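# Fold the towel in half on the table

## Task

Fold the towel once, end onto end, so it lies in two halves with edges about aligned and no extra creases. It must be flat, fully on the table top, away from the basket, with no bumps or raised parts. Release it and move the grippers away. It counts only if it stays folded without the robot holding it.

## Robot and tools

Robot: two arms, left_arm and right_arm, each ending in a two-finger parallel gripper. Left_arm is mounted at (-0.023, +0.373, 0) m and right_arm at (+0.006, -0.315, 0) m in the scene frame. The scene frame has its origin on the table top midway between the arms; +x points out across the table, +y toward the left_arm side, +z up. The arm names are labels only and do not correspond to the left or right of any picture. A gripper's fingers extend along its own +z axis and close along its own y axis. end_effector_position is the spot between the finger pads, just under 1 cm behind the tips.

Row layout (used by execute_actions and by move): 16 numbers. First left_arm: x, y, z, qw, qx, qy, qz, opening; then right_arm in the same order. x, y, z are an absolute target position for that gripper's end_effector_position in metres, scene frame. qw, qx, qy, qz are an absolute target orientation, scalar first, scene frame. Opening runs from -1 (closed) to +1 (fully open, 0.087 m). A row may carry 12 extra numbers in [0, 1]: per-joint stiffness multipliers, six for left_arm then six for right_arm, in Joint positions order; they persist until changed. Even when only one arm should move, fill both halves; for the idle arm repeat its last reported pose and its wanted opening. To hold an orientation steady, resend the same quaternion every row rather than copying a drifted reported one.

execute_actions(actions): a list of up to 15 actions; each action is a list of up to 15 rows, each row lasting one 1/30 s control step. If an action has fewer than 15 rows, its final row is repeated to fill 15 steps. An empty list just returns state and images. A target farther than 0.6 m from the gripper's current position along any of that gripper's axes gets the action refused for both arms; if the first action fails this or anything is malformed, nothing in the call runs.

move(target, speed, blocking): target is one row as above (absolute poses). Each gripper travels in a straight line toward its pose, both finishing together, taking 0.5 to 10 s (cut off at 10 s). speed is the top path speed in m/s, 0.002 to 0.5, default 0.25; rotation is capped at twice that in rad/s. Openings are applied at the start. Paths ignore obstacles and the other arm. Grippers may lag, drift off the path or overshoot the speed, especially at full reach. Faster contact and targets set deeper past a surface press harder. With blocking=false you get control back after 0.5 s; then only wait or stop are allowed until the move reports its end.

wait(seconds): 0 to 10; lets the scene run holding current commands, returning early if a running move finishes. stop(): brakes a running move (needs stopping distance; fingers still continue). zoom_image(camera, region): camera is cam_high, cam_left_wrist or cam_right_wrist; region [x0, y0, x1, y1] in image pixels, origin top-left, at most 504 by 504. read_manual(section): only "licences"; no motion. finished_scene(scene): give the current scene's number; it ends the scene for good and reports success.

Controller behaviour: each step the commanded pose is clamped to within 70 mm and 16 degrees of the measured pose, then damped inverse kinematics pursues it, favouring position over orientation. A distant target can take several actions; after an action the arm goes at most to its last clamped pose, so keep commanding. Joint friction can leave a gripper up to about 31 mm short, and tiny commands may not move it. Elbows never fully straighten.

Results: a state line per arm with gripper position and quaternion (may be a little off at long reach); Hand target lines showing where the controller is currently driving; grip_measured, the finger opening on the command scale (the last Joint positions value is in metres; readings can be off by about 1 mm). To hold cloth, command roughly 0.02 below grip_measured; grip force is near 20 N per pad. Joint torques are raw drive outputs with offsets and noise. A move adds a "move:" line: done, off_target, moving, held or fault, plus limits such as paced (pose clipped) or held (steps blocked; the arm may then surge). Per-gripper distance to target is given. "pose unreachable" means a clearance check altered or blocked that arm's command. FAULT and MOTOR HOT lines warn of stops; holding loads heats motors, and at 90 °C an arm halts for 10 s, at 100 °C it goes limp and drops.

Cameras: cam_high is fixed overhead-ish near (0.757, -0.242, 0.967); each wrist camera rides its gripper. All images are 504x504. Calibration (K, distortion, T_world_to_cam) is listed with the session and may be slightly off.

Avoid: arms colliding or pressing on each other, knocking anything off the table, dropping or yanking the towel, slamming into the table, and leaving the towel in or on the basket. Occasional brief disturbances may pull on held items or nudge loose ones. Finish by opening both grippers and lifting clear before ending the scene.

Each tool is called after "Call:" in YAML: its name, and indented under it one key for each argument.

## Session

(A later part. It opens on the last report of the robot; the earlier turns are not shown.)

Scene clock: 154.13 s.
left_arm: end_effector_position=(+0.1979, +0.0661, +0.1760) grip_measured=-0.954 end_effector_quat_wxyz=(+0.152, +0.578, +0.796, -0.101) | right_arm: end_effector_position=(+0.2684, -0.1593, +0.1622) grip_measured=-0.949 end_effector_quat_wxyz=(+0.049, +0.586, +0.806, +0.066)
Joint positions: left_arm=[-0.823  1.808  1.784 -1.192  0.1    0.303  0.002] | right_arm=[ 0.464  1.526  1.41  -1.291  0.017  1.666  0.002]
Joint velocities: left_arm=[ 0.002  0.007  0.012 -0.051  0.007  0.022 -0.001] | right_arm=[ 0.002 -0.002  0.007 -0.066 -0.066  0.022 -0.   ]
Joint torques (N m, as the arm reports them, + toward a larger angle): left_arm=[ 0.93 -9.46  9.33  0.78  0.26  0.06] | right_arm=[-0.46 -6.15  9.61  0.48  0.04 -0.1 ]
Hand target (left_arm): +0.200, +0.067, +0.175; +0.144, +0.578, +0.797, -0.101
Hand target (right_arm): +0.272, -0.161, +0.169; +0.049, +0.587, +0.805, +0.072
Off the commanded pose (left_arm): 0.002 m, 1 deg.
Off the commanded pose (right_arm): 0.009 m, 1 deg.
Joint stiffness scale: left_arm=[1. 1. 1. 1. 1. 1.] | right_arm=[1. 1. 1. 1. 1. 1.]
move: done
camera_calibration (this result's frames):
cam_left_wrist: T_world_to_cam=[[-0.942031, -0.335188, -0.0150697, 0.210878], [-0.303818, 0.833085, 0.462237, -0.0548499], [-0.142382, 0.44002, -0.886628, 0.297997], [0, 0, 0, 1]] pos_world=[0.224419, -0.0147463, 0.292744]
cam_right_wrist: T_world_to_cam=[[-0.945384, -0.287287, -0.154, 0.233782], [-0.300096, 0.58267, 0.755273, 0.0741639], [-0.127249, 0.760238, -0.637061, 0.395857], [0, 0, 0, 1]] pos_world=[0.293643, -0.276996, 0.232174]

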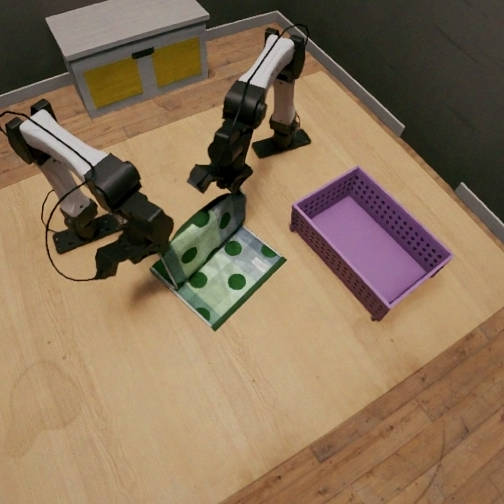

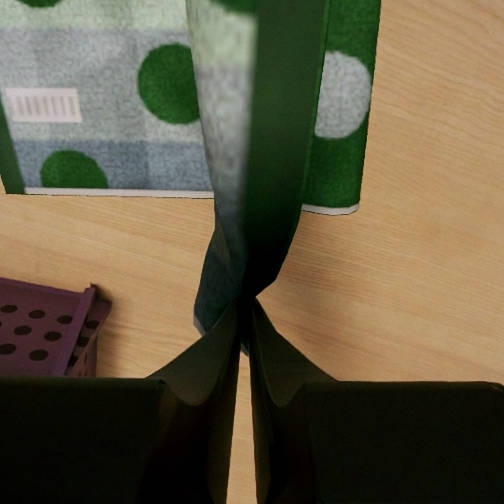

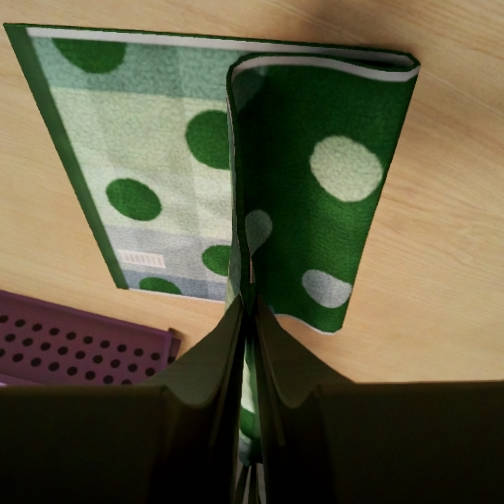

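Call:
move:
  target: [0.062,0.016,0.21,0.2095,0.568,0.781,-0.152,-1, 0.135,-0.207,0.205,0.152,0.568,0.781,0.2095,-1]
  speed: 0.15

Call:
move:
  target: [0.13,0.040,0.15,0.141,0.579,0.797,-0.102,-1, 0.203,-0.185,0.145,0.077,0.583,0.802,0.106,-1]
  speed: 0.07

Scene clock: 171.57 s.
left_arm: end_effector_position=(+0.0638, +0.0115, +0.2123) grip_measured=-0.954 end_effector_quat_wxyz=(+0.205, +0.569, +0.781, -0.156) | right_arm: end_effector_position=(+0.1369, -0.2021, +0.2126) grip_measured=-0.950 end_effector_quat_wxyz=(+0.153, +0.564, +0.782, +0.216)
Joint positions: left_arm=[-1.231  1.656  1.709 -1.104 -0.031 -0.075  0.002] | right_arm=[ 0.697  0.744  1.071 -1.385  0.157  1.85   0.002]
Joint velocities: left_arm=[-0.007 -0.007  0.012 -0.037 -0.051  0.022 -0.001] | right_arm=[-0.002 -0.002 -0.017 -0.022  0.022  0.037 -0.001]
Joint torques (N m, as the arm reports them, + toward a larger angle): left_arm=[ -0.2  -11.28   5.4    1.32  -0.07  -0.05] | right_arm=[1.68 0.81 4.73 1.1  0.26 0.1 ]
Hand target (left_arm): +0.062, +0.015, +0.210; +0.206, +0.568, +0.782, -0.153
Hand target (right_arm): +0.135, -0.204, +0.206; +0.154, +0.567, +0.782, +0.207
Off the commanded pose (left_arm): 0.005 m, 1 deg.
Off the commanded pose (right_arm): 0.009 m, 1 deg.
Joint stiffness scale: left_arm=[1. 1. 1. 1. 1. 1.] | right_arm=[1. 1. 1. 1. 1. 1.]
move: done
camera_calibration (this result's frames):
cam_left_wrist: T_world_to_cam=[[-0.94524, -0.326132, 0.012653, 0.0609858], [-0.304931, 0.896284, 0.322012, -0.0377594], [-0.116359, 0.30052, -0.946651, 0.347828], [0, 0, 0, 1]] pos_world=[0.0866051, -0.0507967, 0.340659]
cam_right_wrist: T_world_to_cam=[[-0.826418, -0.255603, -0.501698, 0.169027], [-0.55795, 0.491499, 0.668671, 0.0567866], [0.0756696, 0.832524, -0.548797, 0.411809], [0, 0, 0, 1]] pos_world=[0.140209, -0.327548, 0.272828]

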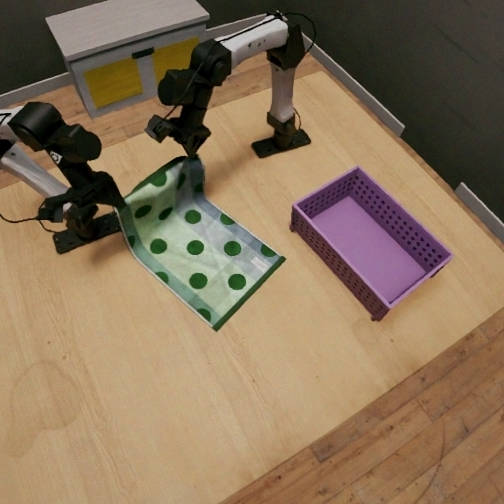

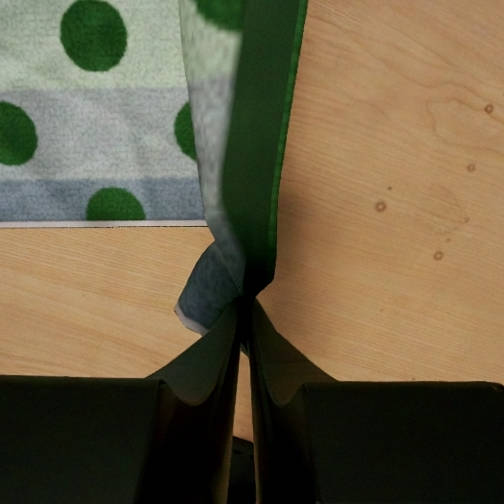

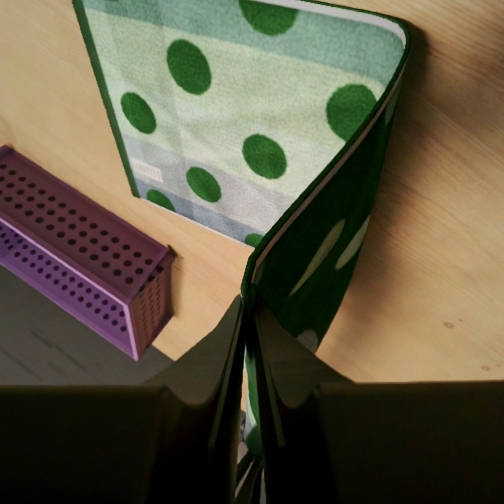

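Scene clock: 173.83 s.
left_arm: end_effector_position=(+0.1294, +0.0343, +0.1661) grip_measured=-0.954 end_effector_quat_wxyz=(+0.163, +0.577, +0.793, -0.112) | right_arm: end_effector_position=(+0.1995, -0.1868, +0.1480) grip_measured=-0.950 end_effector_quat_wxyz=(+0.079, +0.583, +0.801, +0.108)
Joint positions: left_arm=[-1.034  1.737  1.649 -1.086  0.033  0.105  0.002] | right_arm=[ 0.486  1.139  1.039 -1.205  0.031  1.685  0.002]
Joint velocities: left_arm=[-0.017 -0.017 -0.012 -0.081 -0.007  0.022 -0.001] | right_arm=[-0.007  0.002  0.022  0.037  0.037 -0.066 -0.   ]
Joint torques (N m, as the arm reports them, + toward a larger angle): left_arm=[ 1.2  -8.74  5.14  1.1   0.16  0.09] | right_arm=[-0.47 -1.99  6.28  0.84  0.01 -0.12]
Hand target (left_arm): +0.130, +0.040, +0.150; +0.142, +0.578, +0.797, -0.102
Hand target (right_arm): +0.202, -0.187, +0.144; +0.075, +0.584, +0.801, +0.108
Off the commanded pose (left_arm): 0.017 m, 3 deg.
Off the commanded pose (right_arm): 0.005 m, 0 deg.
Joint stiffness scale: left_arm=[1. 1. 1. 1. 1. 1.] | right_arm=[1. 1. 1. 1. 1. 1.]
move: off_target (left_arm)
camera_calibration (this result's frames):
cam_left_wrist: T_world_to_cam=[[-0.942889, -0.332929, -0.0109025, 0.134825], [-0.304295, 0.847558, 0.434799, -0.0404629], [-0.135516, 0.413285, -0.900462, 0.295743], [0, 0, 0, 1]] pos_world=[0.15489, -0.0430444, 0.285368]
cam_right_wrist: T_world_to_cam=[[-0.925194, -0.280134, -0.256009, 0.170991], [-0.373944, 0.558015, 0.7408, 0.0924517], [-0.0646662, 0.781117, -0.621027, 0.387937], [0, 0, 0, 1]] pos_world=[0.217858, -0.306714, 0.216206]

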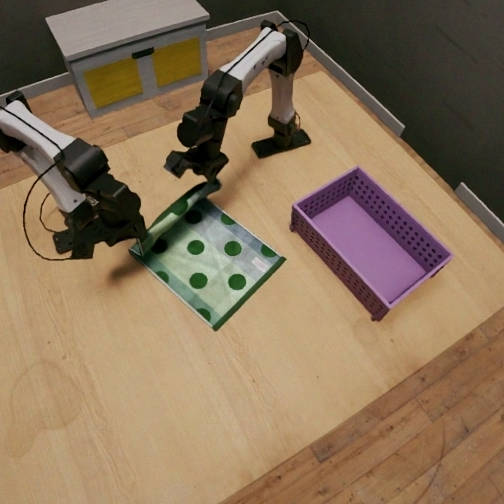

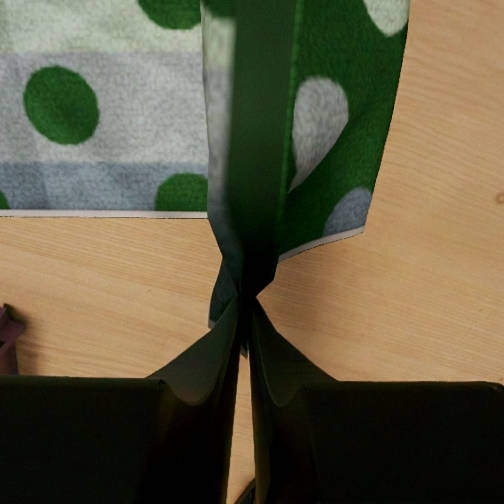

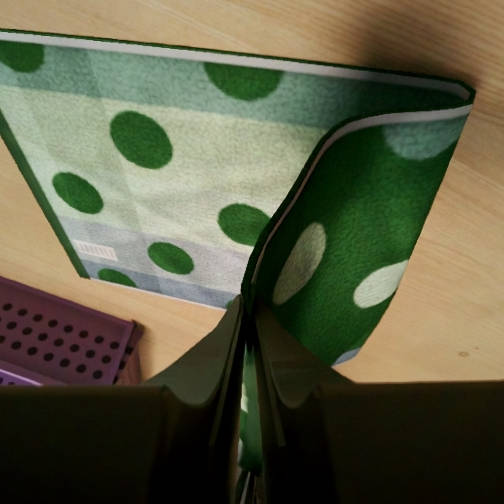

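Call:
move:
  target: [0.251,0.078,0.108,0.141,0.579,0.797,-0.102,-1, 0.324,-0.147,0.108,0,0.588,0.809,0,-1]
  speed: 0.08

Scene clock: 178.53 s.
left_arm: end_effector_position=(+0.2500, +0.0771, +0.1167) grip_measured=-0.954 end_effector_quat_wxyz=(+0.153, +0.579, +0.795, -0.100) | right_arm: end_effector_position=(+0.3187, -0.1476, +0.1011) grip_measured=-0.949 end_effector_quat_wxyz=(-0.001, +0.588, +0.809, -0.005)
Joint positions: left_arm=[-0.696  1.887  1.649 -0.992  0.141  0.427  0.002] | right_arm=[ 0.432  1.881  1.585 -1.284  0.005  1.634  0.002]
Joint velocities: left_arm=[-0.017  0.002  0.007 -0.007  0.066  0.007  0.   ] | right_arm=[ 0.012  0.007 -0.012 -0.066 -0.022  0.022  0.001]
Joint torques (N m, as the arm reports them, + toward a larger angle): left_arm=[  0.93 -10.47   7.29   0.96   0.3    0.04] | right_arm=[-0.48 -9.65  9.33  0.2   0.01 -0.1 ]
Hand target (left_arm): +0.251, +0.079, +0.108; +0.143, +0.579, +0.796, -0.100
Hand target (right_arm): +0.324, -0.149, +0.107; -0.001, +0.589, +0.808, +0.002
Off the commanded pose (left_arm): 0.009 m, 1 deg.
Off the commanded pose (right_arm): 0.009 m, 1 deg.
Joint stiffness scale: left_arm=[1. 1. 1. 1. 1. 1.] | right_arm=[1. 1. 1. 1. 1. 1.]
move: done
camera_calibration (this result's frames):
cam_left_wrist: T_world_to_cam=[[-0.94277, -0.332934, -0.018412, 0.263079], [-0.303347, 0.833444, 0.461899, -0.0208833], [-0.138437, 0.44105, -0.886741, 0.246884], [0, 0, 0, 1]] pos_world=[0.275866, -0.0038951, 0.233412]
cam_right_wrist: T_world_to_cam=[[-0.956328, -0.291728, 0.0182181, 0.260697], [-0.176561, 0.626216, 0.759394, 0.0952271], [-0.232945, 0.723013, -0.650376, 0.383967], [0, 0, 0, 1]] pos_world=[0.355568, -0.261193, 0.172658]

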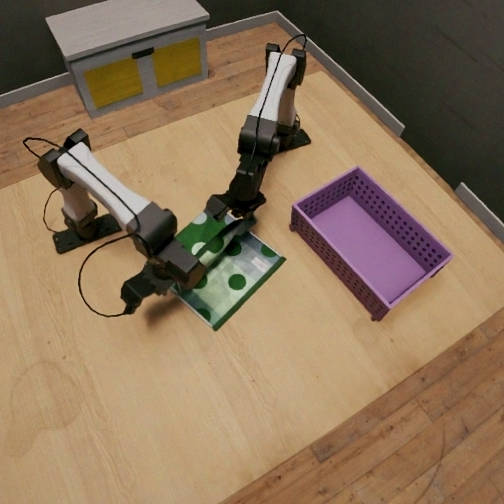

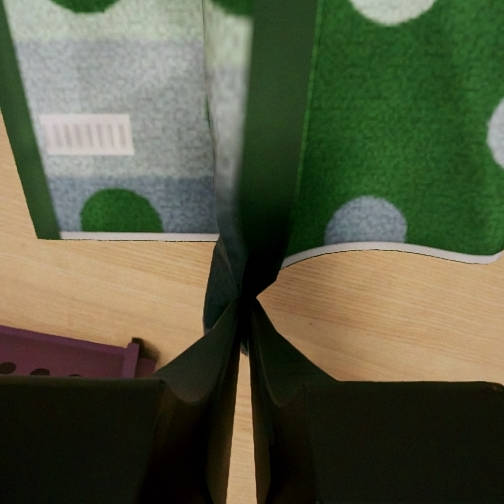

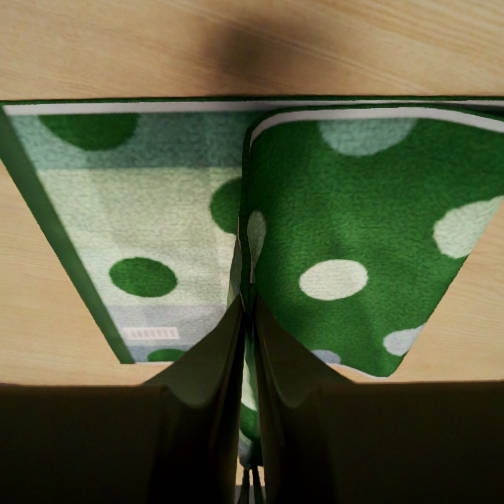

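Call:
move:
  target: [0.343,0.109,0.04,0.106,0.583,0.802,-0.077,-1, 0.400,-0.122,0.04,0,0.588,0.809,0,-1]
  speed: 0.08

Scene clock: 192.30 s.
left_arm: end_effector_position=(+0.3397, +0.1077, +0.0432) grip_measured=-0.954 end_effector_quat_wxyz=(+0.112, +0.583, +0.801, -0.076) | right_arm: end_effector_position=(+0.3888, -0.1228, +0.0340) grip_measured=-0.949 end_effector_quat_wxyz=(-0.007, +0.588, +0.809, -0.014)
Joint positions: left_arm=[-0.515  2.201  1.836 -0.98   0.152  0.615  0.002] | right_arm=[ 0.425  2.236  1.846 -1.212  0.004  1.626  0.002]
Joint velocities: left_arm=[ 0.002 -0.012  0.017 -0.051  0.037  0.037  0.   ] | right_arm=[-0.017 -0.007  0.032 -0.022 -0.007 -0.007  0.   ]
Joint torques (N m, as the arm reports them, + toward a larger angle): left_arm=[  1.02 -13.31   8.95   0.61   0.24   0.07] | right_arm=[ -0.4  -12.9    9.25   0.29   0.05  -0.06]
Hand target (left_arm): +0.344, +0.110, +0.040; +0.107, +0.583, +0.802, -0.076
Hand target (right_arm): +0.399, -0.123, +0.039; +0.000, +0.588, +0.809, +0.000
Off the commanded pose (left_arm): 0.005 m, 1 deg.
Off the commanded pose (right_arm): 0.013 m, 2 deg.
Joint stiffness scale: left_arm=[1. 1. 1. 1. 1. 1.] | right_arm=[1. 1. 1. 1. 1. 1.]
move: off_target (right_arm)
camera_calibration (this result's frames):
cam_left_wrist: T_world_to_cam=[[-0.943533, -0.331051, -0.0122866, 0.356328], [-0.283948, 0.789068, 0.544743, 0.00943509], [-0.170643, 0.517472, -0.838513, 0.181333], [0, 0, 0, 1]] pos_world=[0.369829, 0.0166827, 0.151289]
cam_right_wrist: T_world_to_cam=[[-0.955508, -0.292238, 0.0400198, 0.335159], [-0.161275, 0.631203, 0.758666, 0.1377], [-0.246972, 0.718457, -0.65025, 0.343596], [0, 0, 0, 1]] pos_world=[0.427313, -0.235829, 0.105542]

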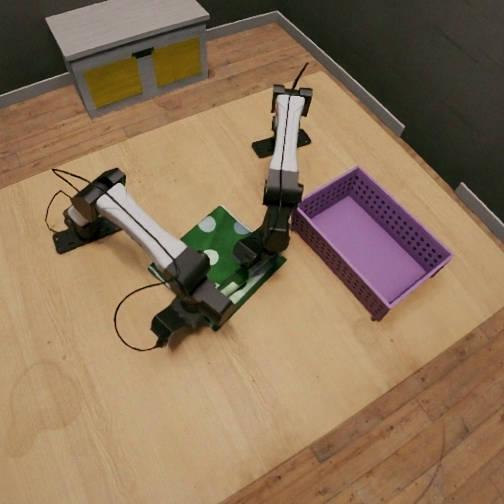

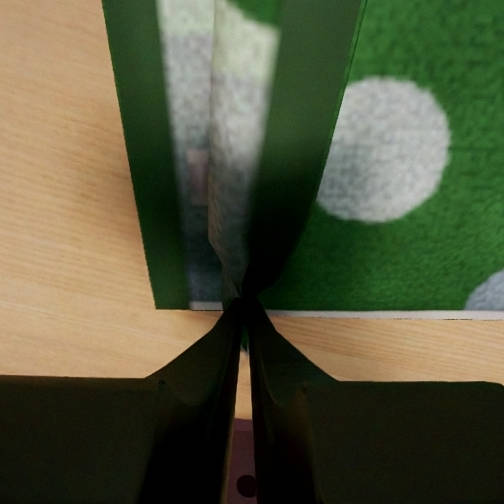

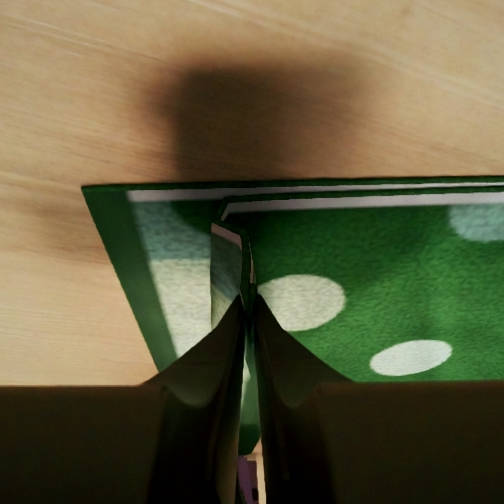

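Call:
move:
  target: [0.352,0.116,0.038,0.106,0.583,0.802,-0.077,-1, 0.422,-0.118,0.036,-0.03,0.587,0.808,-0.04,-1]
  speed: 0.05

Scene clock: 199.87 s.
left_arm: end_effector_position=(+0.3482, +0.1128, +0.0428) grip_measured=-0.954 end_effector_quat_wxyz=(+0.114, +0.585, +0.799, -0.076) | right_arm: end_effector_position=(+0.4184, -0.1149, +0.0315) grip_measured=-0.949 end_effector_quat_wxyz=(-0.029, +0.587, +0.808, -0.044)
Joint positions: left_arm=[-0.494  2.215  1.857 -0.986  0.158  0.64   0.002] | right_arm=[ 0.417  2.486  2.267 -1.458  0.001  1.617  0.002]
Joint velocities: left_arm=[-0.012 -0.007 -0.007  0.081  0.022  0.081  0.001] | right_arm=[ 0.012  0.012  0.012 -0.051 -0.022 -0.051  0.   ]
Joint torques (N m, as the arm reports them, + toward a larger angle): left_arm=[  1.28 -13.08   9.17   0.61   0.25   0.07] | right_arm=[ -0.41 -14.48   9.14  -0.04   0.03  -0.09]
Hand target (left_arm): +0.352, +0.116, +0.038; +0.106, +0.583, +0.802, -0.077
Hand target (right_arm): +0.423, -0.118, +0.036; -0.030, +0.588, +0.808, -0.039
Off the commanded pose (left_arm): 0.007 m, 1 deg.
Off the commanded pose (right_arm): 0.007 m, 1 deg.
Joint stiffness scale: left_arm=[1. 1. 1. 1. 1. 1.] | right_arm=[1. 1. 1. 1. 1. 1.]
move: done
camera_calibration (this result's frames):
cam_left_wrist: T_world_to_cam=[[-0.945136, -0.326355, -0.0144808, 0.366083], [-0.281769, 0.791981, 0.541638, 0.00703917], [-0.165298, 0.516002, -0.840487, 0.178169], [0, 0, 0, 1]] pos_world=[0.377433, 0.0219628, 0.151237]
cam_right_wrist: T_world_to_cam=[[-0.949958, -0.290582, 0.114638, 0.361336], [-0.107568, 0.648836, 0.753286, 0.11908], [-0.293273, 0.703259, -0.647625, 0.361104], [0, 0, 0, 1]] pos_world=[0.461965, -0.226215, 0.102735]

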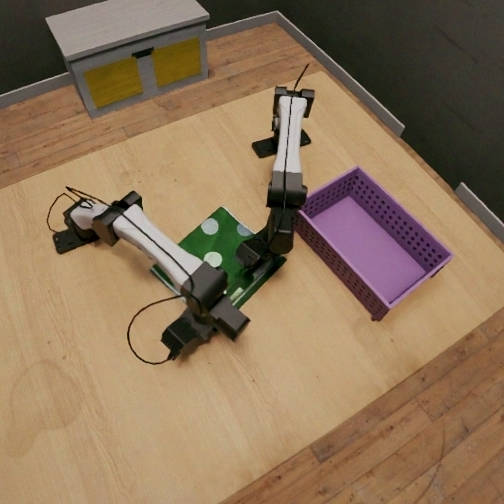

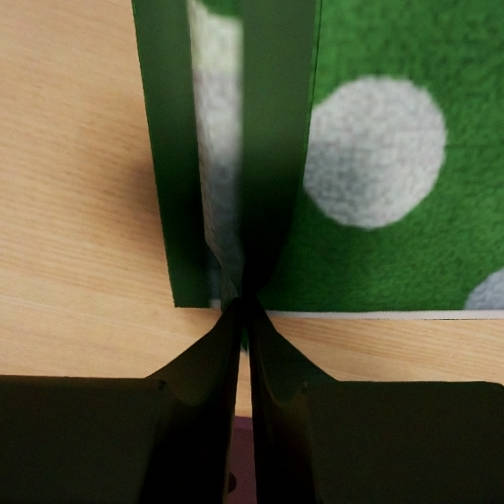

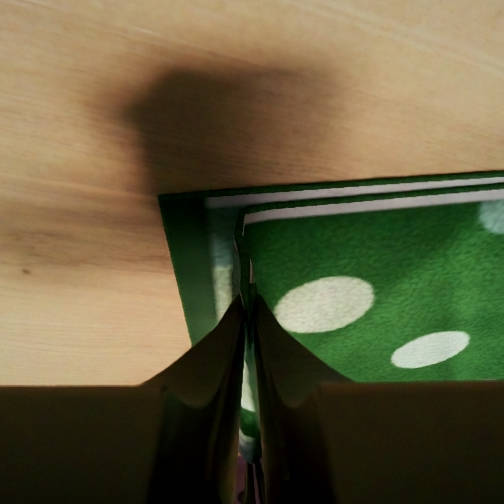

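Call:
execute_actions:
  actions:
    - [[0.352,0.116,0.038,0.106,0.583,0.802,-0.077,-0.9, 0.422,-0.118,0.036,-0.03,0.587,0.808,-0.04,-0.9],[0.352,0.116,0.038,0.106,0.583,0.802,-0.077,-0.8, 0.422,-0.118,0.036,-0.03,0.587,0.808,-0.04,-0.8],[0.352,0.116,0.038,0.106,0.583,0.802,-0.077,-0.7, 0.422,-0.118,0.036,-0.03,0.587,0.808,-0.04,-0.7],[0.352,0.116,0.038,0.106,0.583,0.802,-0.077,-0.5, 0.422,-0.118,0.036,-0.03,0.587,0.808,-0.04,-0.5],[0.352,0.116,0.038,0.106,0.583,0.802,-0.077,-0.3, 0.422,-0.118,0.036,-0.03,0.587,0.808,-0.04,-0.3],[0.352,0.116,0.038,0.106,0.583,0.802,-0.077,-0.1, 0.422,-0.118,0.036,-0.03,0.587,0.808,-0.04,-0.1],[0.352,0.116,0.038,0.106,0.583,0.802,-0.077,0.2, 0.422,-0.118,0.036,-0.03,0.587,0.808,-0.04,0.2]]

Scene clock: 204.87 s.
left_arm: end_effector_position=(+0.3476, +0.1132, +0.0427) grip_measured=+0.200 end_effector_quat_wxyz=(+0.113, +0.585, +0.799, -0.076) | right_arm: end_effector_position=(+0.4177, -0.1151, +0.0315) grip_measured=+0.200 end_effector_quat_wxyz=(-0.030, +0.586, +0.808, -0.046)
Joint positions: left_arm=[-0.494  2.215  1.857 -0.989  0.158  0.641  0.052] | right_arm=[ 0.417  2.486  2.267 -1.46   0.001  1.617  0.052]
Joint velocities: left_arm=[ 0.007 -0.007  0.002  0.022 -0.022  0.022 -0.   ] | right_arm=[-0.007 -0.007 -0.022  0.066 -0.022  0.007 -0.001]
Joint torques (N m, as the arm reports them, + toward a larger angle): left_arm=[  1.13 -13.03   9.27   0.61   0.26   0.06] | right_arm=[ -0.41 -14.69   8.77  -0.03   0.03  -0.07]
Hand target (left_arm): +0.352, +0.116, +0.038; +0.106, +0.583, +0.802, -0.077
Hand target (right_arm): +0.422, -0.118, +0.036; -0.030, +0.587, +0.808, -0.040
Off the commanded pose (left_arm): 0.007 m, 1 deg.
Off the commanded pose (right_arm): 0.007 m, 1 deg.
Joint stiffness scale: left_arm=[1. 1. 1. 1. 1. 1.] | right_arm=[1. 1. 1. 1. 1. 1.]
camera_calibration (this result's frames):
cam_left_wrist: T_world_to_cam=[[-0.945407, -0.325636, -0.0128819, 0.365603], [-0.279932, 0.791207, 0.543719, 0.00591358], [-0.166862, 0.517642, -0.839168, 0.178079], [0, 0, 0, 1]] pos_world=[0.377014, 0.0221934, 0.150933]
cam_right_wrist: T_world_to_cam=[[-0.949556, -0.290838, 0.117288, 0.360374], [-0.105922, 0.649479, 0.752966, 0.118512], [-0.295167, 0.70256, -0.647523, 0.361837], [0, 0, 0, 1]] pos_world=[0.461551, -0.226373, 0.102794]

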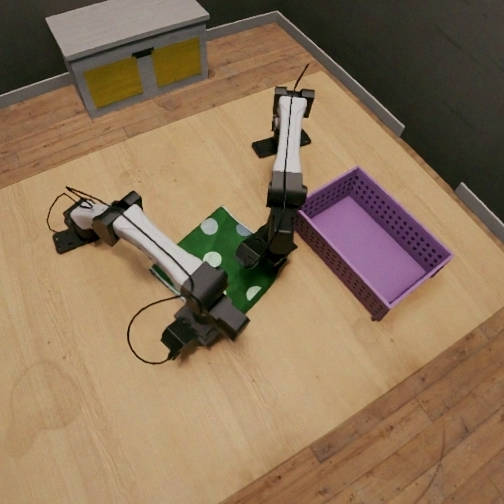

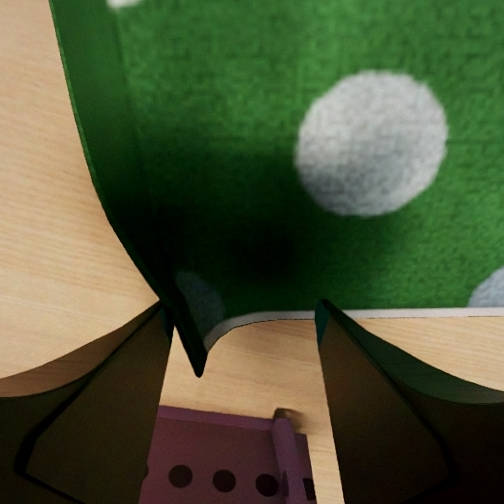

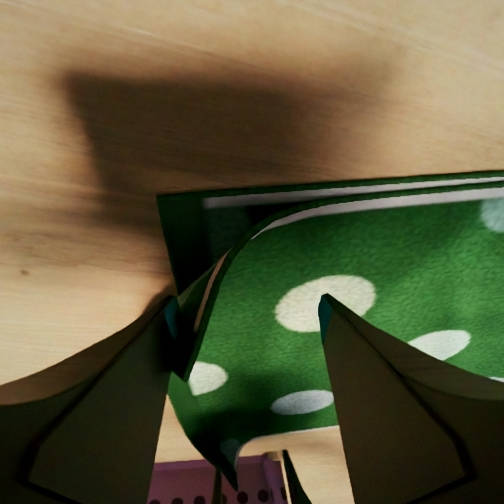

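Call:
execute_actions:
  actions:
    - [[0.354,0.117,0.036,0.106,0.583,0.802,-0.077,0.1, 0.424,-0.117,0.034,-0.025,0.587,0.808,-0.035,0.1],[0.356,0.117,0.036,0.106,0.583,0.802,-0.077,0.02, 0.426,-0.117,0.034,-0.02,0.587,0.808,-0.03,0.02],[0.358,0.118,0.036,0.106,0.583,0.802,-0.077,-0.06, 0.428,-0.116,0.034,-0.015,0.587,0.808,-0.02,-0.06],[0.360,0.118,0.036,0.106,0.583,0.802,-0.077,-0.14, 0.430,-0.115,0.034,-0.01,0.587,0.808,-0.015,-0.14],[0.362,0.119,0.036,0.106,0.583,0.802,-0.077,-0.22, 0.432,-0.115,0.034,-0.01,0.588,0.809,-0.015,-0.22],[0.364,0.120,0.036,0.106,0.583,0.802,-0.077,-0.3, 0.434,-0.114,0.034,-0.01,0.588,0.809,-0.015,-0.3],[0.364,0.120,0.036,0.106,0.583,0.802,-0.077,-0.37, 0.434,-0.114,0.034,-0.01,0.588,0.809,-0.015,-0.37],[0.364,0.120,0.036,0.106,0.583,0.802,-0.077,-0.44, 0.434,-0.114,0.034,-0.01,0.588,0.809,-0.015,-0.44],[0.364,0.120,0.036,0.106,0.583,0.802,-0.077,-0.51, 0.434,-0.114,0.034,-0.01,0.588,0.809,-0.015,-0.51],[0.364,0.120,0.036,0.106,0.583,0.802,-0.077,-0.58, 0.434,-0.114,0.034,-0.01,0.588,0.809,-0.015,-0.58],[0.364,0.120,0.036,0.106,0.583,0.802,-0.077,-0.65, 0.434,-0.114,0.034,-0.01,0.588,0.809,-0.015,-0.65],[0.364,0.120,0.036,0.106,0.583,0.802,-0.077,-0.7, 0.434,-0.114,0.034,-0.01,0.588,0.809,-0.015,-0.7]]

Scene clock: 214.23 s.
left_arm: end_effector_position=(+0.3623, +0.1192, +0.0410) grip_measured=-0.699 end_effector_quat_wxyz=(+0.115, +0.583, +0.801, -0.074) | right_arm: end_effector_position=(+0.4280, -0.1112, +0.0300) grip_measured=-0.699 end_effector_quat_wxyz=(-0.016, +0.587, +0.809, -0.025)
Joint positions: left_arm=[-0.466  2.252  1.911 -1.006  0.158  0.662  0.013] | right_arm=[ 0.417  2.479  2.251 -1.403  0.001  1.617  0.013]
Joint velocities: left_arm=[ 0.007 -0.002  0.017 -0.022  0.007  0.037  0.   ] | right_arm=[ 0.007 -0.007  0.022  0.022 -0.051 -0.066  0.   ]
Joint torques (N m, as the arm reports them, + toward a larger angle): left_arm=[  0.83 -13.49   9.16   0.61   0.29   0.04] | right_arm=[ -0.24 -15.92   6.73   0.26   0.08  -0.06]
Hand target (left_arm): +0.364, +0.120, +0.036; +0.107, +0.583, +0.802, -0.077
Hand target (right_arm): +0.434, -0.114, +0.034; -0.010, +0.588, +0.809, -0.015
Off the commanded pose (left_arm): 0.005 m, 1 deg.
Off the commanded pose (right_arm): 0.008 m, 1 deg.
Joint stiffness scale: left_arm=[1. 1. 1. 1. 1. 1.] | right_arm=[1. 1. 1. 1. 1. 1.]
camera_calibration (this result's frames):
cam_left_wrist: T_world_to_cam=[[-0.942839, -0.332741, -0.0183786, 0.381554], [-0.288788, 0.788288, 0.543326, 0.00984359], [-0.166299, 0.517577, -0.83932, 0.17576], [0, 0, 0, 1]] pos_world=[0.391816, 0.0282294, 0.149184]
cam_right_wrist: T_world_to_cam=[[-0.953806, -0.292445, 0.0687759, 0.374563], [-0.140443, 0.636423, 0.758447, 0.13139], [-0.265574, 0.713752, -0.648096, 0.349741], [0, 0, 0, 1]] pos_world=[0.468595, -0.223709, 0.101253]

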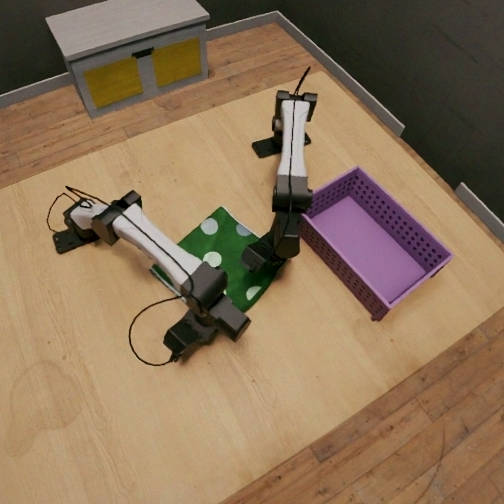

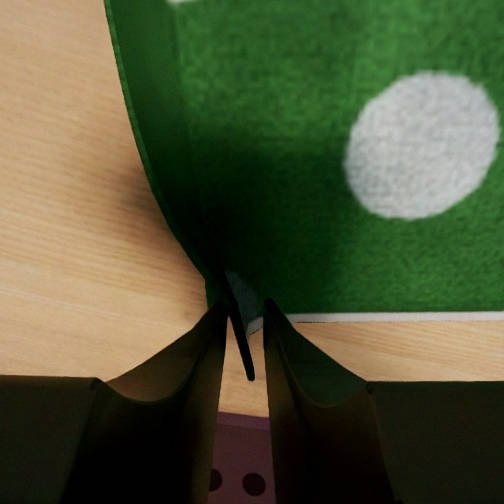

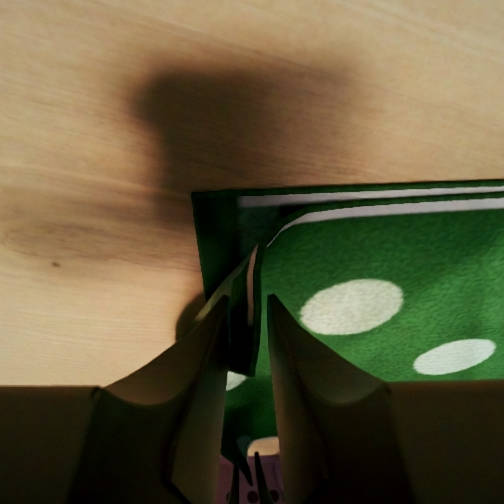

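Call:
execute_actions:
  actions:
    - [[0.364,0.120,0.036,0.106,0.583,0.802,-0.077,-0.76, 0.434,-0.114,0.034,-0.01,0.588,0.809,-0.015,-0.76],[0.364,0.120,0.036,0.106,0.583,0.802,-0.077,-0.82, 0.434,-0.114,0.034,-0.01,0.588,0.809,-0.015,-0.82],[0.364,0.120,0.036,0.106,0.583,0.802,-0.077,-0.87, 0.434,-0.114,0.034,-0.01,0.588,0.809,-0.015,-0.87],[0.364,0.120,0.036,0.106,0.583,0.802,-0.077,-0.91, 0.434,-0.114,0.034,-0.01,0.588,0.809,-0.015,-0.91],[0.364,0.120,0.036,0.106,0.583,0.802,-0.077,-0.94, 0.434,-0.114,0.034,-0.01,0.588,0.809,-0.015,-0.94],[0.364,0.120,0.036,0.106,0.583,0.802,-0.077,-0.97, 0.434,-0.114,0.034,-0.01,0.588,0.809,-0.015,-0.97],[0.364,0.120,0.036,0.106,0.583,0.802,-0.077,-1, 0.434,-0.114,0.034,-0.01,0.588,0.809,-0.015,-1]]

Call:
move:
  target: [0.110,0.031,0.238,0.2095,0.568,0.781,-0.152,-1, 0.181,-0.197,0.228,0.13,0.573,0.789,0.18,-1]
  speed: 0.18

Scene clock: 224.00 s.
left_arm: end_effector_position=(+0.3618, +0.1195, +0.0411) grip_measured=-0.978 end_effector_quat_wxyz=(+0.114, +0.583, +0.801, -0.074) | right_arm: end_effector_position=(+0.4289, -0.1109, +0.0299) grip_measured=-0.979 end_effector_quat_wxyz=(-0.015, +0.587, +0.809, -0.024)
Joint positions: left_arm=[-0.466  2.252  1.912 -1.009  0.158  0.663  0.001] | right_arm=[ 0.417  2.479  2.251 -1.399  0.001  1.617  0.001]
Joint velocities: left_arm=[-0.012 -0.012 -0.007 -0.022 -0.037  0.051 -0.   ] | right_arm=[ 0.007 -0.022 -0.022 -0.022 -0.037 -0.051 -0.   ]
Joint torques (N m, as the arm reports them, + toward a larger angle): left_arm=[  0.74 -13.39   9.3    0.6    0.3    0.05] | right_arm=[ -0.22 -15.91   6.79   0.27   0.07  -0.06]
Hand target (left_arm): +0.364, +0.120, +0.036; +0.107, +0.583, +0.802, -0.077
Hand target (right_arm): +0.434, -0.114, +0.034; -0.010, +0.588, +0.809, -0.015
Off the commanded pose (left_arm): 0.006 m, 1 deg.
Off the commanded pose (right_arm): 0.007 m, 1 deg.
Joint stiffness scale: left_arm=[1. 1. 1. 1. 1. 1.] | right_arm=[1. 1. 1. 1. 1. 1.]
camera_calibration (this result's frames):
cam_left_wrist: T_world_to_cam=[[-0.943355, -0.33133, -0.017397, 0.381258], [-0.286796, 0.78795, 0.54487, 0.0086509], [-0.166824, 0.518995, -0.83834, 0.175621], [0, 0, 0, 1]] pos_world=[0.39144, 0.0283595, 0.149149]
cam_right_wrist: T_world_to_cam=[[-0.954045, -0.292535, 0.0649775, 0.375719], [-0.14315, 0.635399, 0.758799, 0.132374], [-0.263262, 0.714627, -0.648076, 0.348811], [0, 0, 0, 1]] pos_world=[0.46923, -0.223469, 0.101197]

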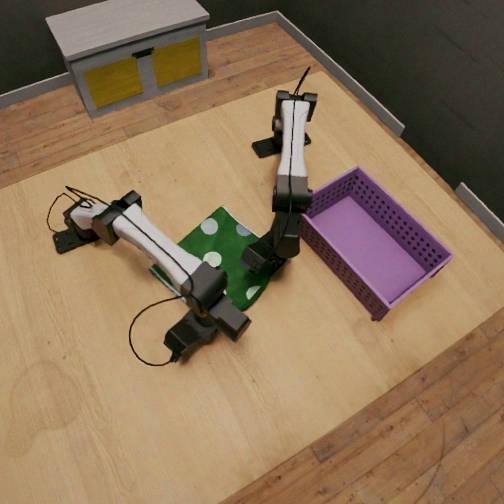

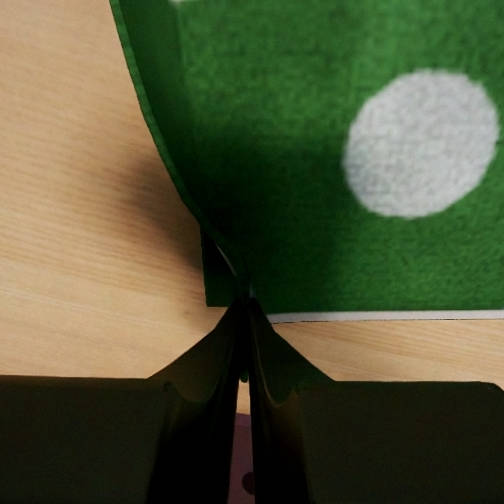

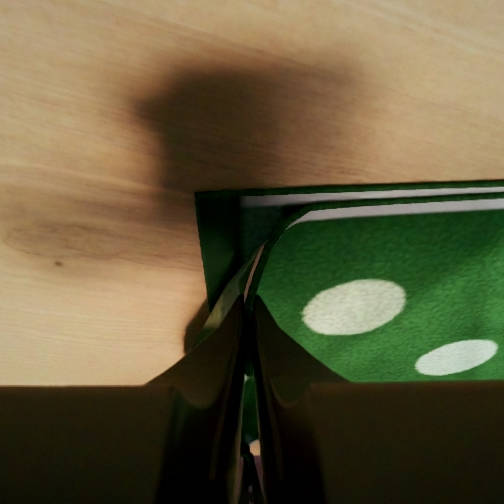

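Scene clock: 226.43 s.
left_arm: end_effector_position=(+0.1091, +0.0291, +0.2296) grip_measured=-0.978 end_effector_quat_wxyz=(+0.200, +0.570, +0.781, -0.155) | right_arm: end_effector_position=(+0.1834, -0.1918, +0.2284) grip_measured=-0.979 end_effector_quat_wxyz=(+0.127, +0.570, +0.792, +0.178)
Joint positions: left_arm=[-1.077  1.677  1.809 -1.194  0.049  0.06   0.001] | right_arm=[ 0.519  1.01   1.253 -1.377  0.059  1.699  0.001]
Joint velocities: left_arm=[ 0.027  0.012  0.007 -0.022  0.022  0.037  0.001] | right_arm=[ 0.002  0.002  0.007 -0.081  0.007  0.022  0.001]
Joint torques (N m, as the arm reports them, + toward a larger angle): left_arm=[ -0.07 -10.15   9.39   1.08   0.02  -0.07] | right_arm=[ 1.6  -1.51  7.11  1.03  0.24  0.11]
Hand target (left_arm): +0.108, +0.030, +0.238; +0.206, +0.568, +0.781, -0.156
Hand target (right_arm): +0.183, -0.192, +0.230; +0.132, +0.571, +0.790, +0.178
Off the commanded pose (left_arm): 0.009 m, 1 deg.
Off the commanded pose (right_arm): 0.006 m, 1 deg.
Joint stiffness scale: left_arm=[1. 1. 1. 1. 1. 1.] | right_arm=[1. 1. 1. 1. 1. 1.]
move: done
camera_calibration (this result's frames):
cam_left_wrist: T_world_to_cam=[[-0.94591, -0.324021, 0.0162627, 0.108476], [-0.300646, 0.894307, 0.331401, -0.0478493], [-0.121925, 0.308586, -0.94335, 0.363792], [0, 0, 0, 1]] pos_world=[0.132578, -0.0343211, 0.357277]
cam_right_wrist: T_world_to_cam=[[-0.867277, -0.270911, -0.417657, 0.203408], [-0.497188, 0.513824, 0.699135, 0.0532941], [0.0251988, 0.813998, -0.580321, 0.421288], [0, 0, 0, 1]] pos_world=[0.192292, -0.315205, 0.292177]

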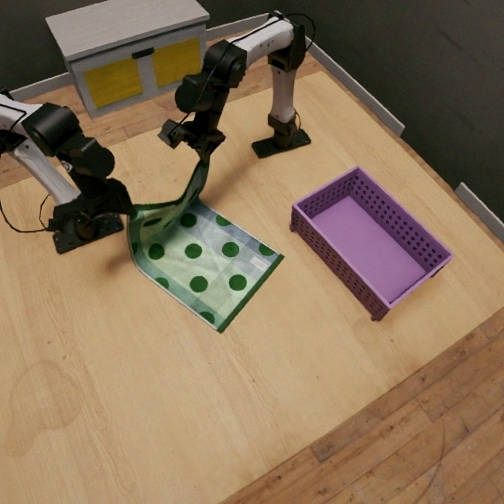

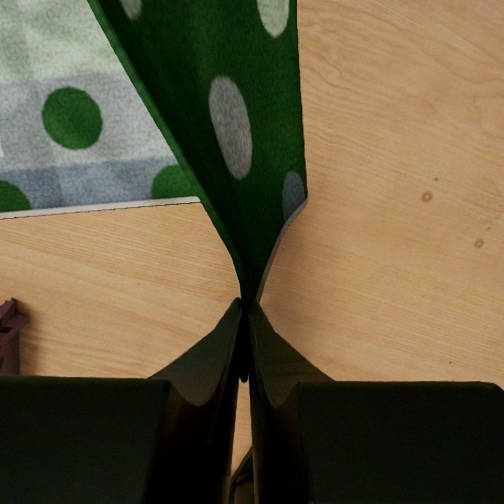

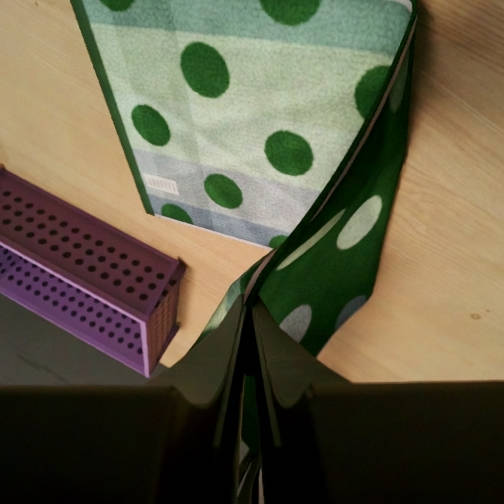

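Call:
zoom_image:
  camera: "cam_high"
  region: [100, 140, 300, 340]

Region (100, 140, 300, 340) of cam_high's 504x504 image, scaled by 2.520, with more detail than that image has.

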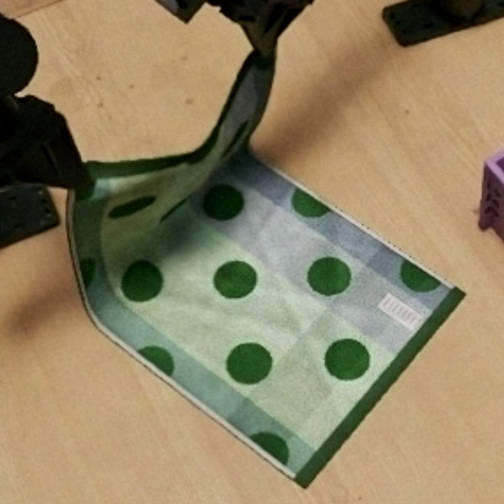

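Call:
move:
  target: [0.160,0.040,0.18,0.145,0.544,0.821,-0.096,-1, 0.250,-0.201,0.175,0.072,0.547,0.827,0.108,-1]
  speed: 0.09

Call:
move:
  target: [0.277,0.089,0.088,0.145,0.544,0.821,-0.096,-1, 0.368,-0.152,0.085,0,0.552,0.834,0,-1]
  speed: 0.09

Scene clock: 238.33 s.
left_arm: end_effector_position=(+0.1560, +0.0368, +0.1803) grip_measured=-0.978 end_effector_quat_wxyz=(+0.152, +0.545, +0.818, -0.105) | right_arm: end_effector_position=(+0.2387, -0.2005, +0.1689) grip_measured=-0.979 end_effector_quat_wxyz=(+0.057, +0.548, +0.829, +0.099)
Joint positions: left_arm=[-0.961  1.816  1.809 -1.195  0.044  0.094  0.001] | right_arm=[ 0.323  1.327  1.253 -1.271 -0.044  1.44   0.001]
Joint velocities: left_arm=[ 0.007  0.012  0.012 -0.037 -0.022 -0.066  0.   ] | right_arm=[-0.012 -0.012 -0.012  0.051 -0.095 -0.022  0.002]
Joint torques (N m, as the arm reports them, + toward a larger angle): left_arm=[ 1.08 -9.62  9.61  0.78  0.    0.06] | right_arm=[-0.68 -4.03  8.88  0.89  0.04 -0.09]
Hand target (left_arm): +0.160, +0.040, +0.180; +0.146, +0.543, +0.821, -0.096
Hand target (right_arm): +0.249, -0.203, +0.175; +0.071, +0.548, +0.826, +0.110
Off the commanded pose (left_arm): 0.005 m, 1 deg.
Off the commanded pose (right_arm): 0.013 m, 2 deg.
Joint stiffness scale: left_arm=[1. 1. 1. 1. 1. 1.] | right_arm=[1. 1. 1. 1. 1. 1.]
move: off_target (right_arm)
camera_calibration (this result's frames):
cam_left_wrist: T_world_to_cam=[[-0.913458, -0.406886, 0.00608597, 0.155996], [-0.358881, 0.812556, 0.459301, -0.0352706], [-0.191829, 0.417368, -0.88826, 0.317579], [0, 0, 0, 1]] pos_world=[0.190759, -0.0404152, 0.297343]
cam_right_wrist: T_world_to_cam=[[-0.905096, -0.365215, -0.217761, 0.180449], [-0.393024, 0.523104, 0.756237, 0.0942646], [-0.162278, 0.770052, -0.616997, 0.434597], [0, 0, 0, 1]] pos_world=[0.270897, -0.318069, 0.236153]

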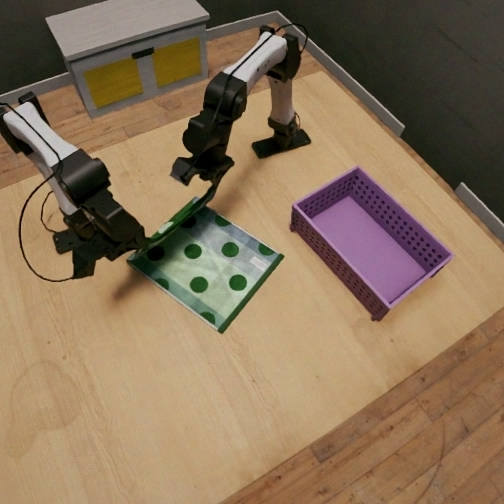

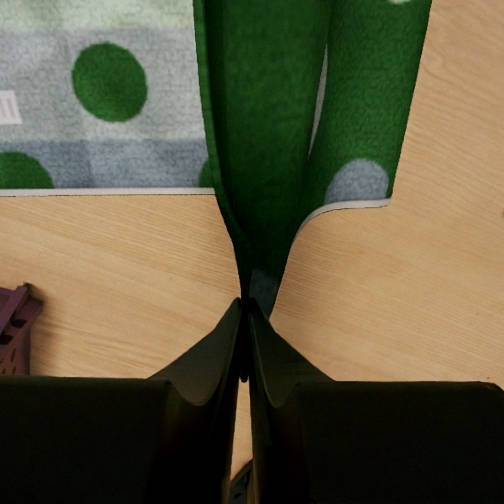

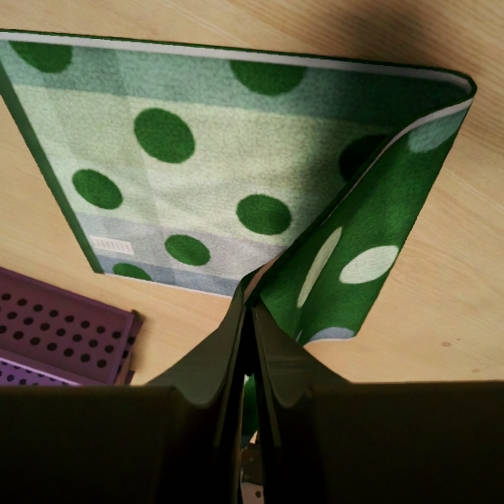

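Scene clock: 240.57 s.
left_arm: end_effector_position=(+0.2824, +0.0805, +0.1061) grip_measured=-0.978 end_effector_quat_wxyz=(+0.174, +0.544, +0.815, -0.098) | right_arm: end_effector_position=(+0.3627, -0.1550, +0.0786) grip_measured=-0.979 end_effector_quat_wxyz=(-0.015, +0.552, +0.834, +0.003)
Joint positions: left_arm=[-0.635  1.932  1.661 -0.92   0.137  0.403  0.001] | right_arm=[ 0.359  2.062  1.745 -1.267 -0.028  1.473  0.001]
Joint velocities: left_arm=[ 0.017 -0.017 -0.007  0.022  0.007 -0.037  0.001] | right_arm=[-0.007 -0.012  0.002 -0.022  0.022 -0.022 -0.   ]
Joint torques (N m, as the arm reports them, + toward a larger angle): left_arm=[  0.88 -10.91   5.43   0.92   0.22   0.04] | right_arm=[  1.32 -11.67   9.35   0.16   0.22   0.07]
Hand target (left_arm): +0.278, +0.089, +0.089; +0.147, +0.544, +0.821, -0.094
Hand target (right_arm): +0.367, -0.154, +0.084; -0.001, +0.553, +0.833, +0.001
Off the commanded pose (left_arm): 0.021 m, 3 deg.
Off the commanded pose (right_arm): 0.009 m, 2 deg.
Joint stiffness scale: left_arm=[1. 1. 1. 1. 1. 1.] | right_arm=[1. 1. 1. 1. 1. 1.]
move: off_target (left_arm)
camera_calibration (this result's frames):
cam_left_wrist: T_world_to_cam=[[-0.910771, -0.411915, -0.0286879, 0.293044], [-0.383021, 0.816842, 0.431351, 0.0181101], [-0.154246, 0.40385, -0.901728, 0.24956], [0, 0, 0, 1]] pos_world=[0.312326, 0.00513119, 0.22563]
cam_right_wrist: T_world_to_cam=[[-0.927077, -0.374305, 0.0205741, 0.277506], [-0.218767, 0.584778, 0.781138, 0.131792], [-0.304415, 0.719674, -0.62402, 0.40826], [0, 0, 0, 1]] pos_world=[0.410382, -0.267012, 0.146105]

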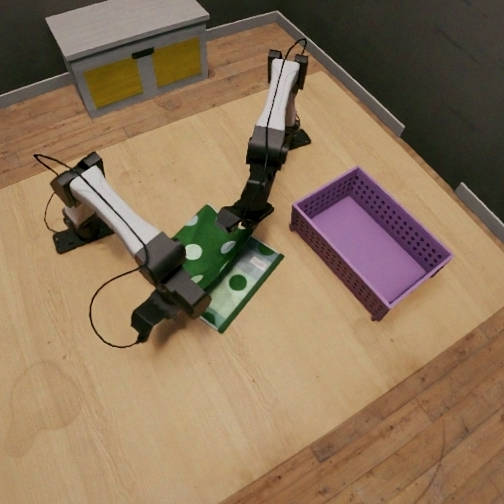

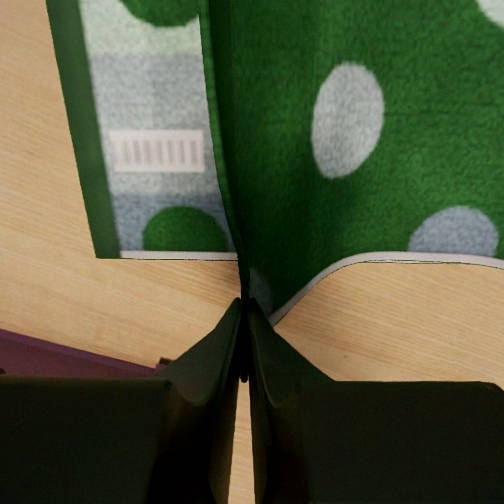

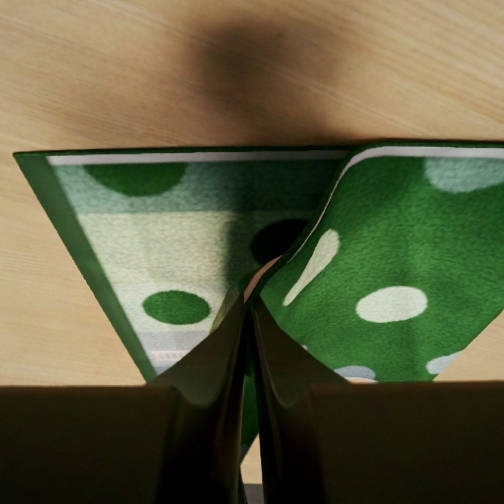

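Call:
move:
  target: [0.338,0.116,0.036,0.109,0.547,0.827,-0.072,-1, 0.429,-0.126,0.035,0,0.552,0.834,0,-1]
  speed: 0.07

Scene clock: 250.87 s.
left_arm: end_effector_position=(+0.3381, +0.1091, +0.0406) grip_measured=-0.978 end_effector_quat_wxyz=(+0.127, +0.548, +0.823, -0.077) | right_arm: end_effector_position=(+0.4233, -0.1275, +0.0295) grip_measured=-0.979 end_effector_quat_wxyz=(-0.016, +0.550, +0.835, +0.002)
Joint positions: left_arm=[-0.511  2.165  1.765 -0.909  0.144  0.533  0.001] | right_arm=[ 0.377  2.384  2.075 -1.279 -0.027  1.487  0.001]
Joint velocities: left_arm=[ 0.002 -0.002  0.002 -0.125 -0.051 -0.007 -0.001] | right_arm=[-0.012  0.012  0.042  0.007 -0.022  0.066 -0.001]
Joint torques (N m, as the arm reports them, + toward a larger angle): left_arm=[  1.07 -12.97   8.8    0.53   0.09   0.06] | right_arm=[  1.16 -14.34   9.24   0.17   0.28   0.14]
Hand target (left_arm): +0.339, +0.116, +0.036; +0.110, +0.546, +0.827, -0.071
Hand target (right_arm): +0.429, -0.127, +0.034; +0.000, +0.552, +0.834, +0.000
Off the commanded pose (left_arm): 0.008 m, 2 deg.
Off the commanded pose (right_arm): 0.008 m, 2 deg.
Joint stiffness scale: left_arm=[1. 1. 1. 1. 1. 1.] | right_arm=[1. 1. 1. 1. 1. 1.]
move: done
camera_calibration (this result's frames):
cam_left_wrist: T_world_to_cam=[[-0.912115, -0.40969, -0.0141223, 0.353271], [-0.355931, 0.774398, 0.523088, 0.0360937], [-0.203368, 0.482143, -0.852162, 0.193559], [0, 0, 0, 1]] pos_world=[0.374435, 0.023458, 0.151052]
cam_right_wrist: T_world_to_cam=[[-0.925417, -0.378162, 0.0244419, 0.343699], [-0.218638, 0.585493, 0.780638, 0.167445], [-0.309518, 0.717071, -0.624506, 0.378124], [0, 0, 0, 1]] pos_world=[0.471711, -0.239206, 0.0970259]

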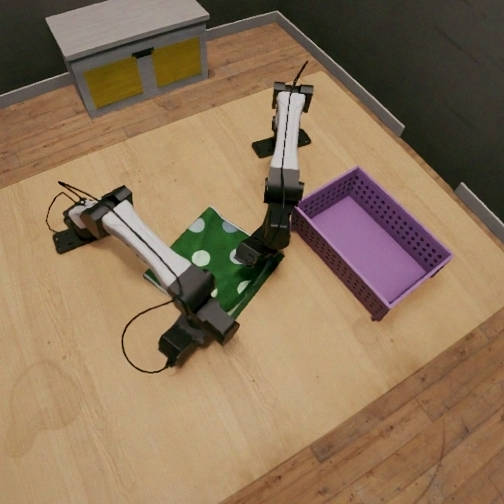

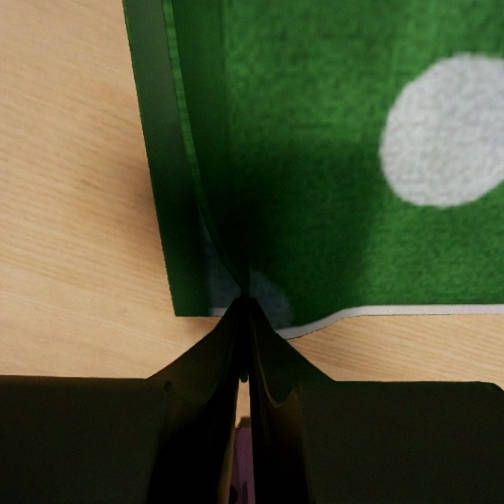

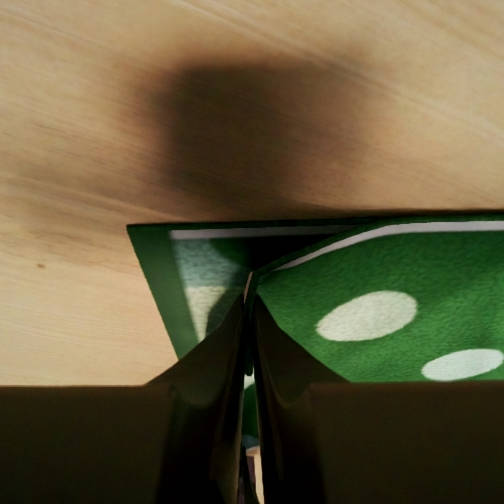

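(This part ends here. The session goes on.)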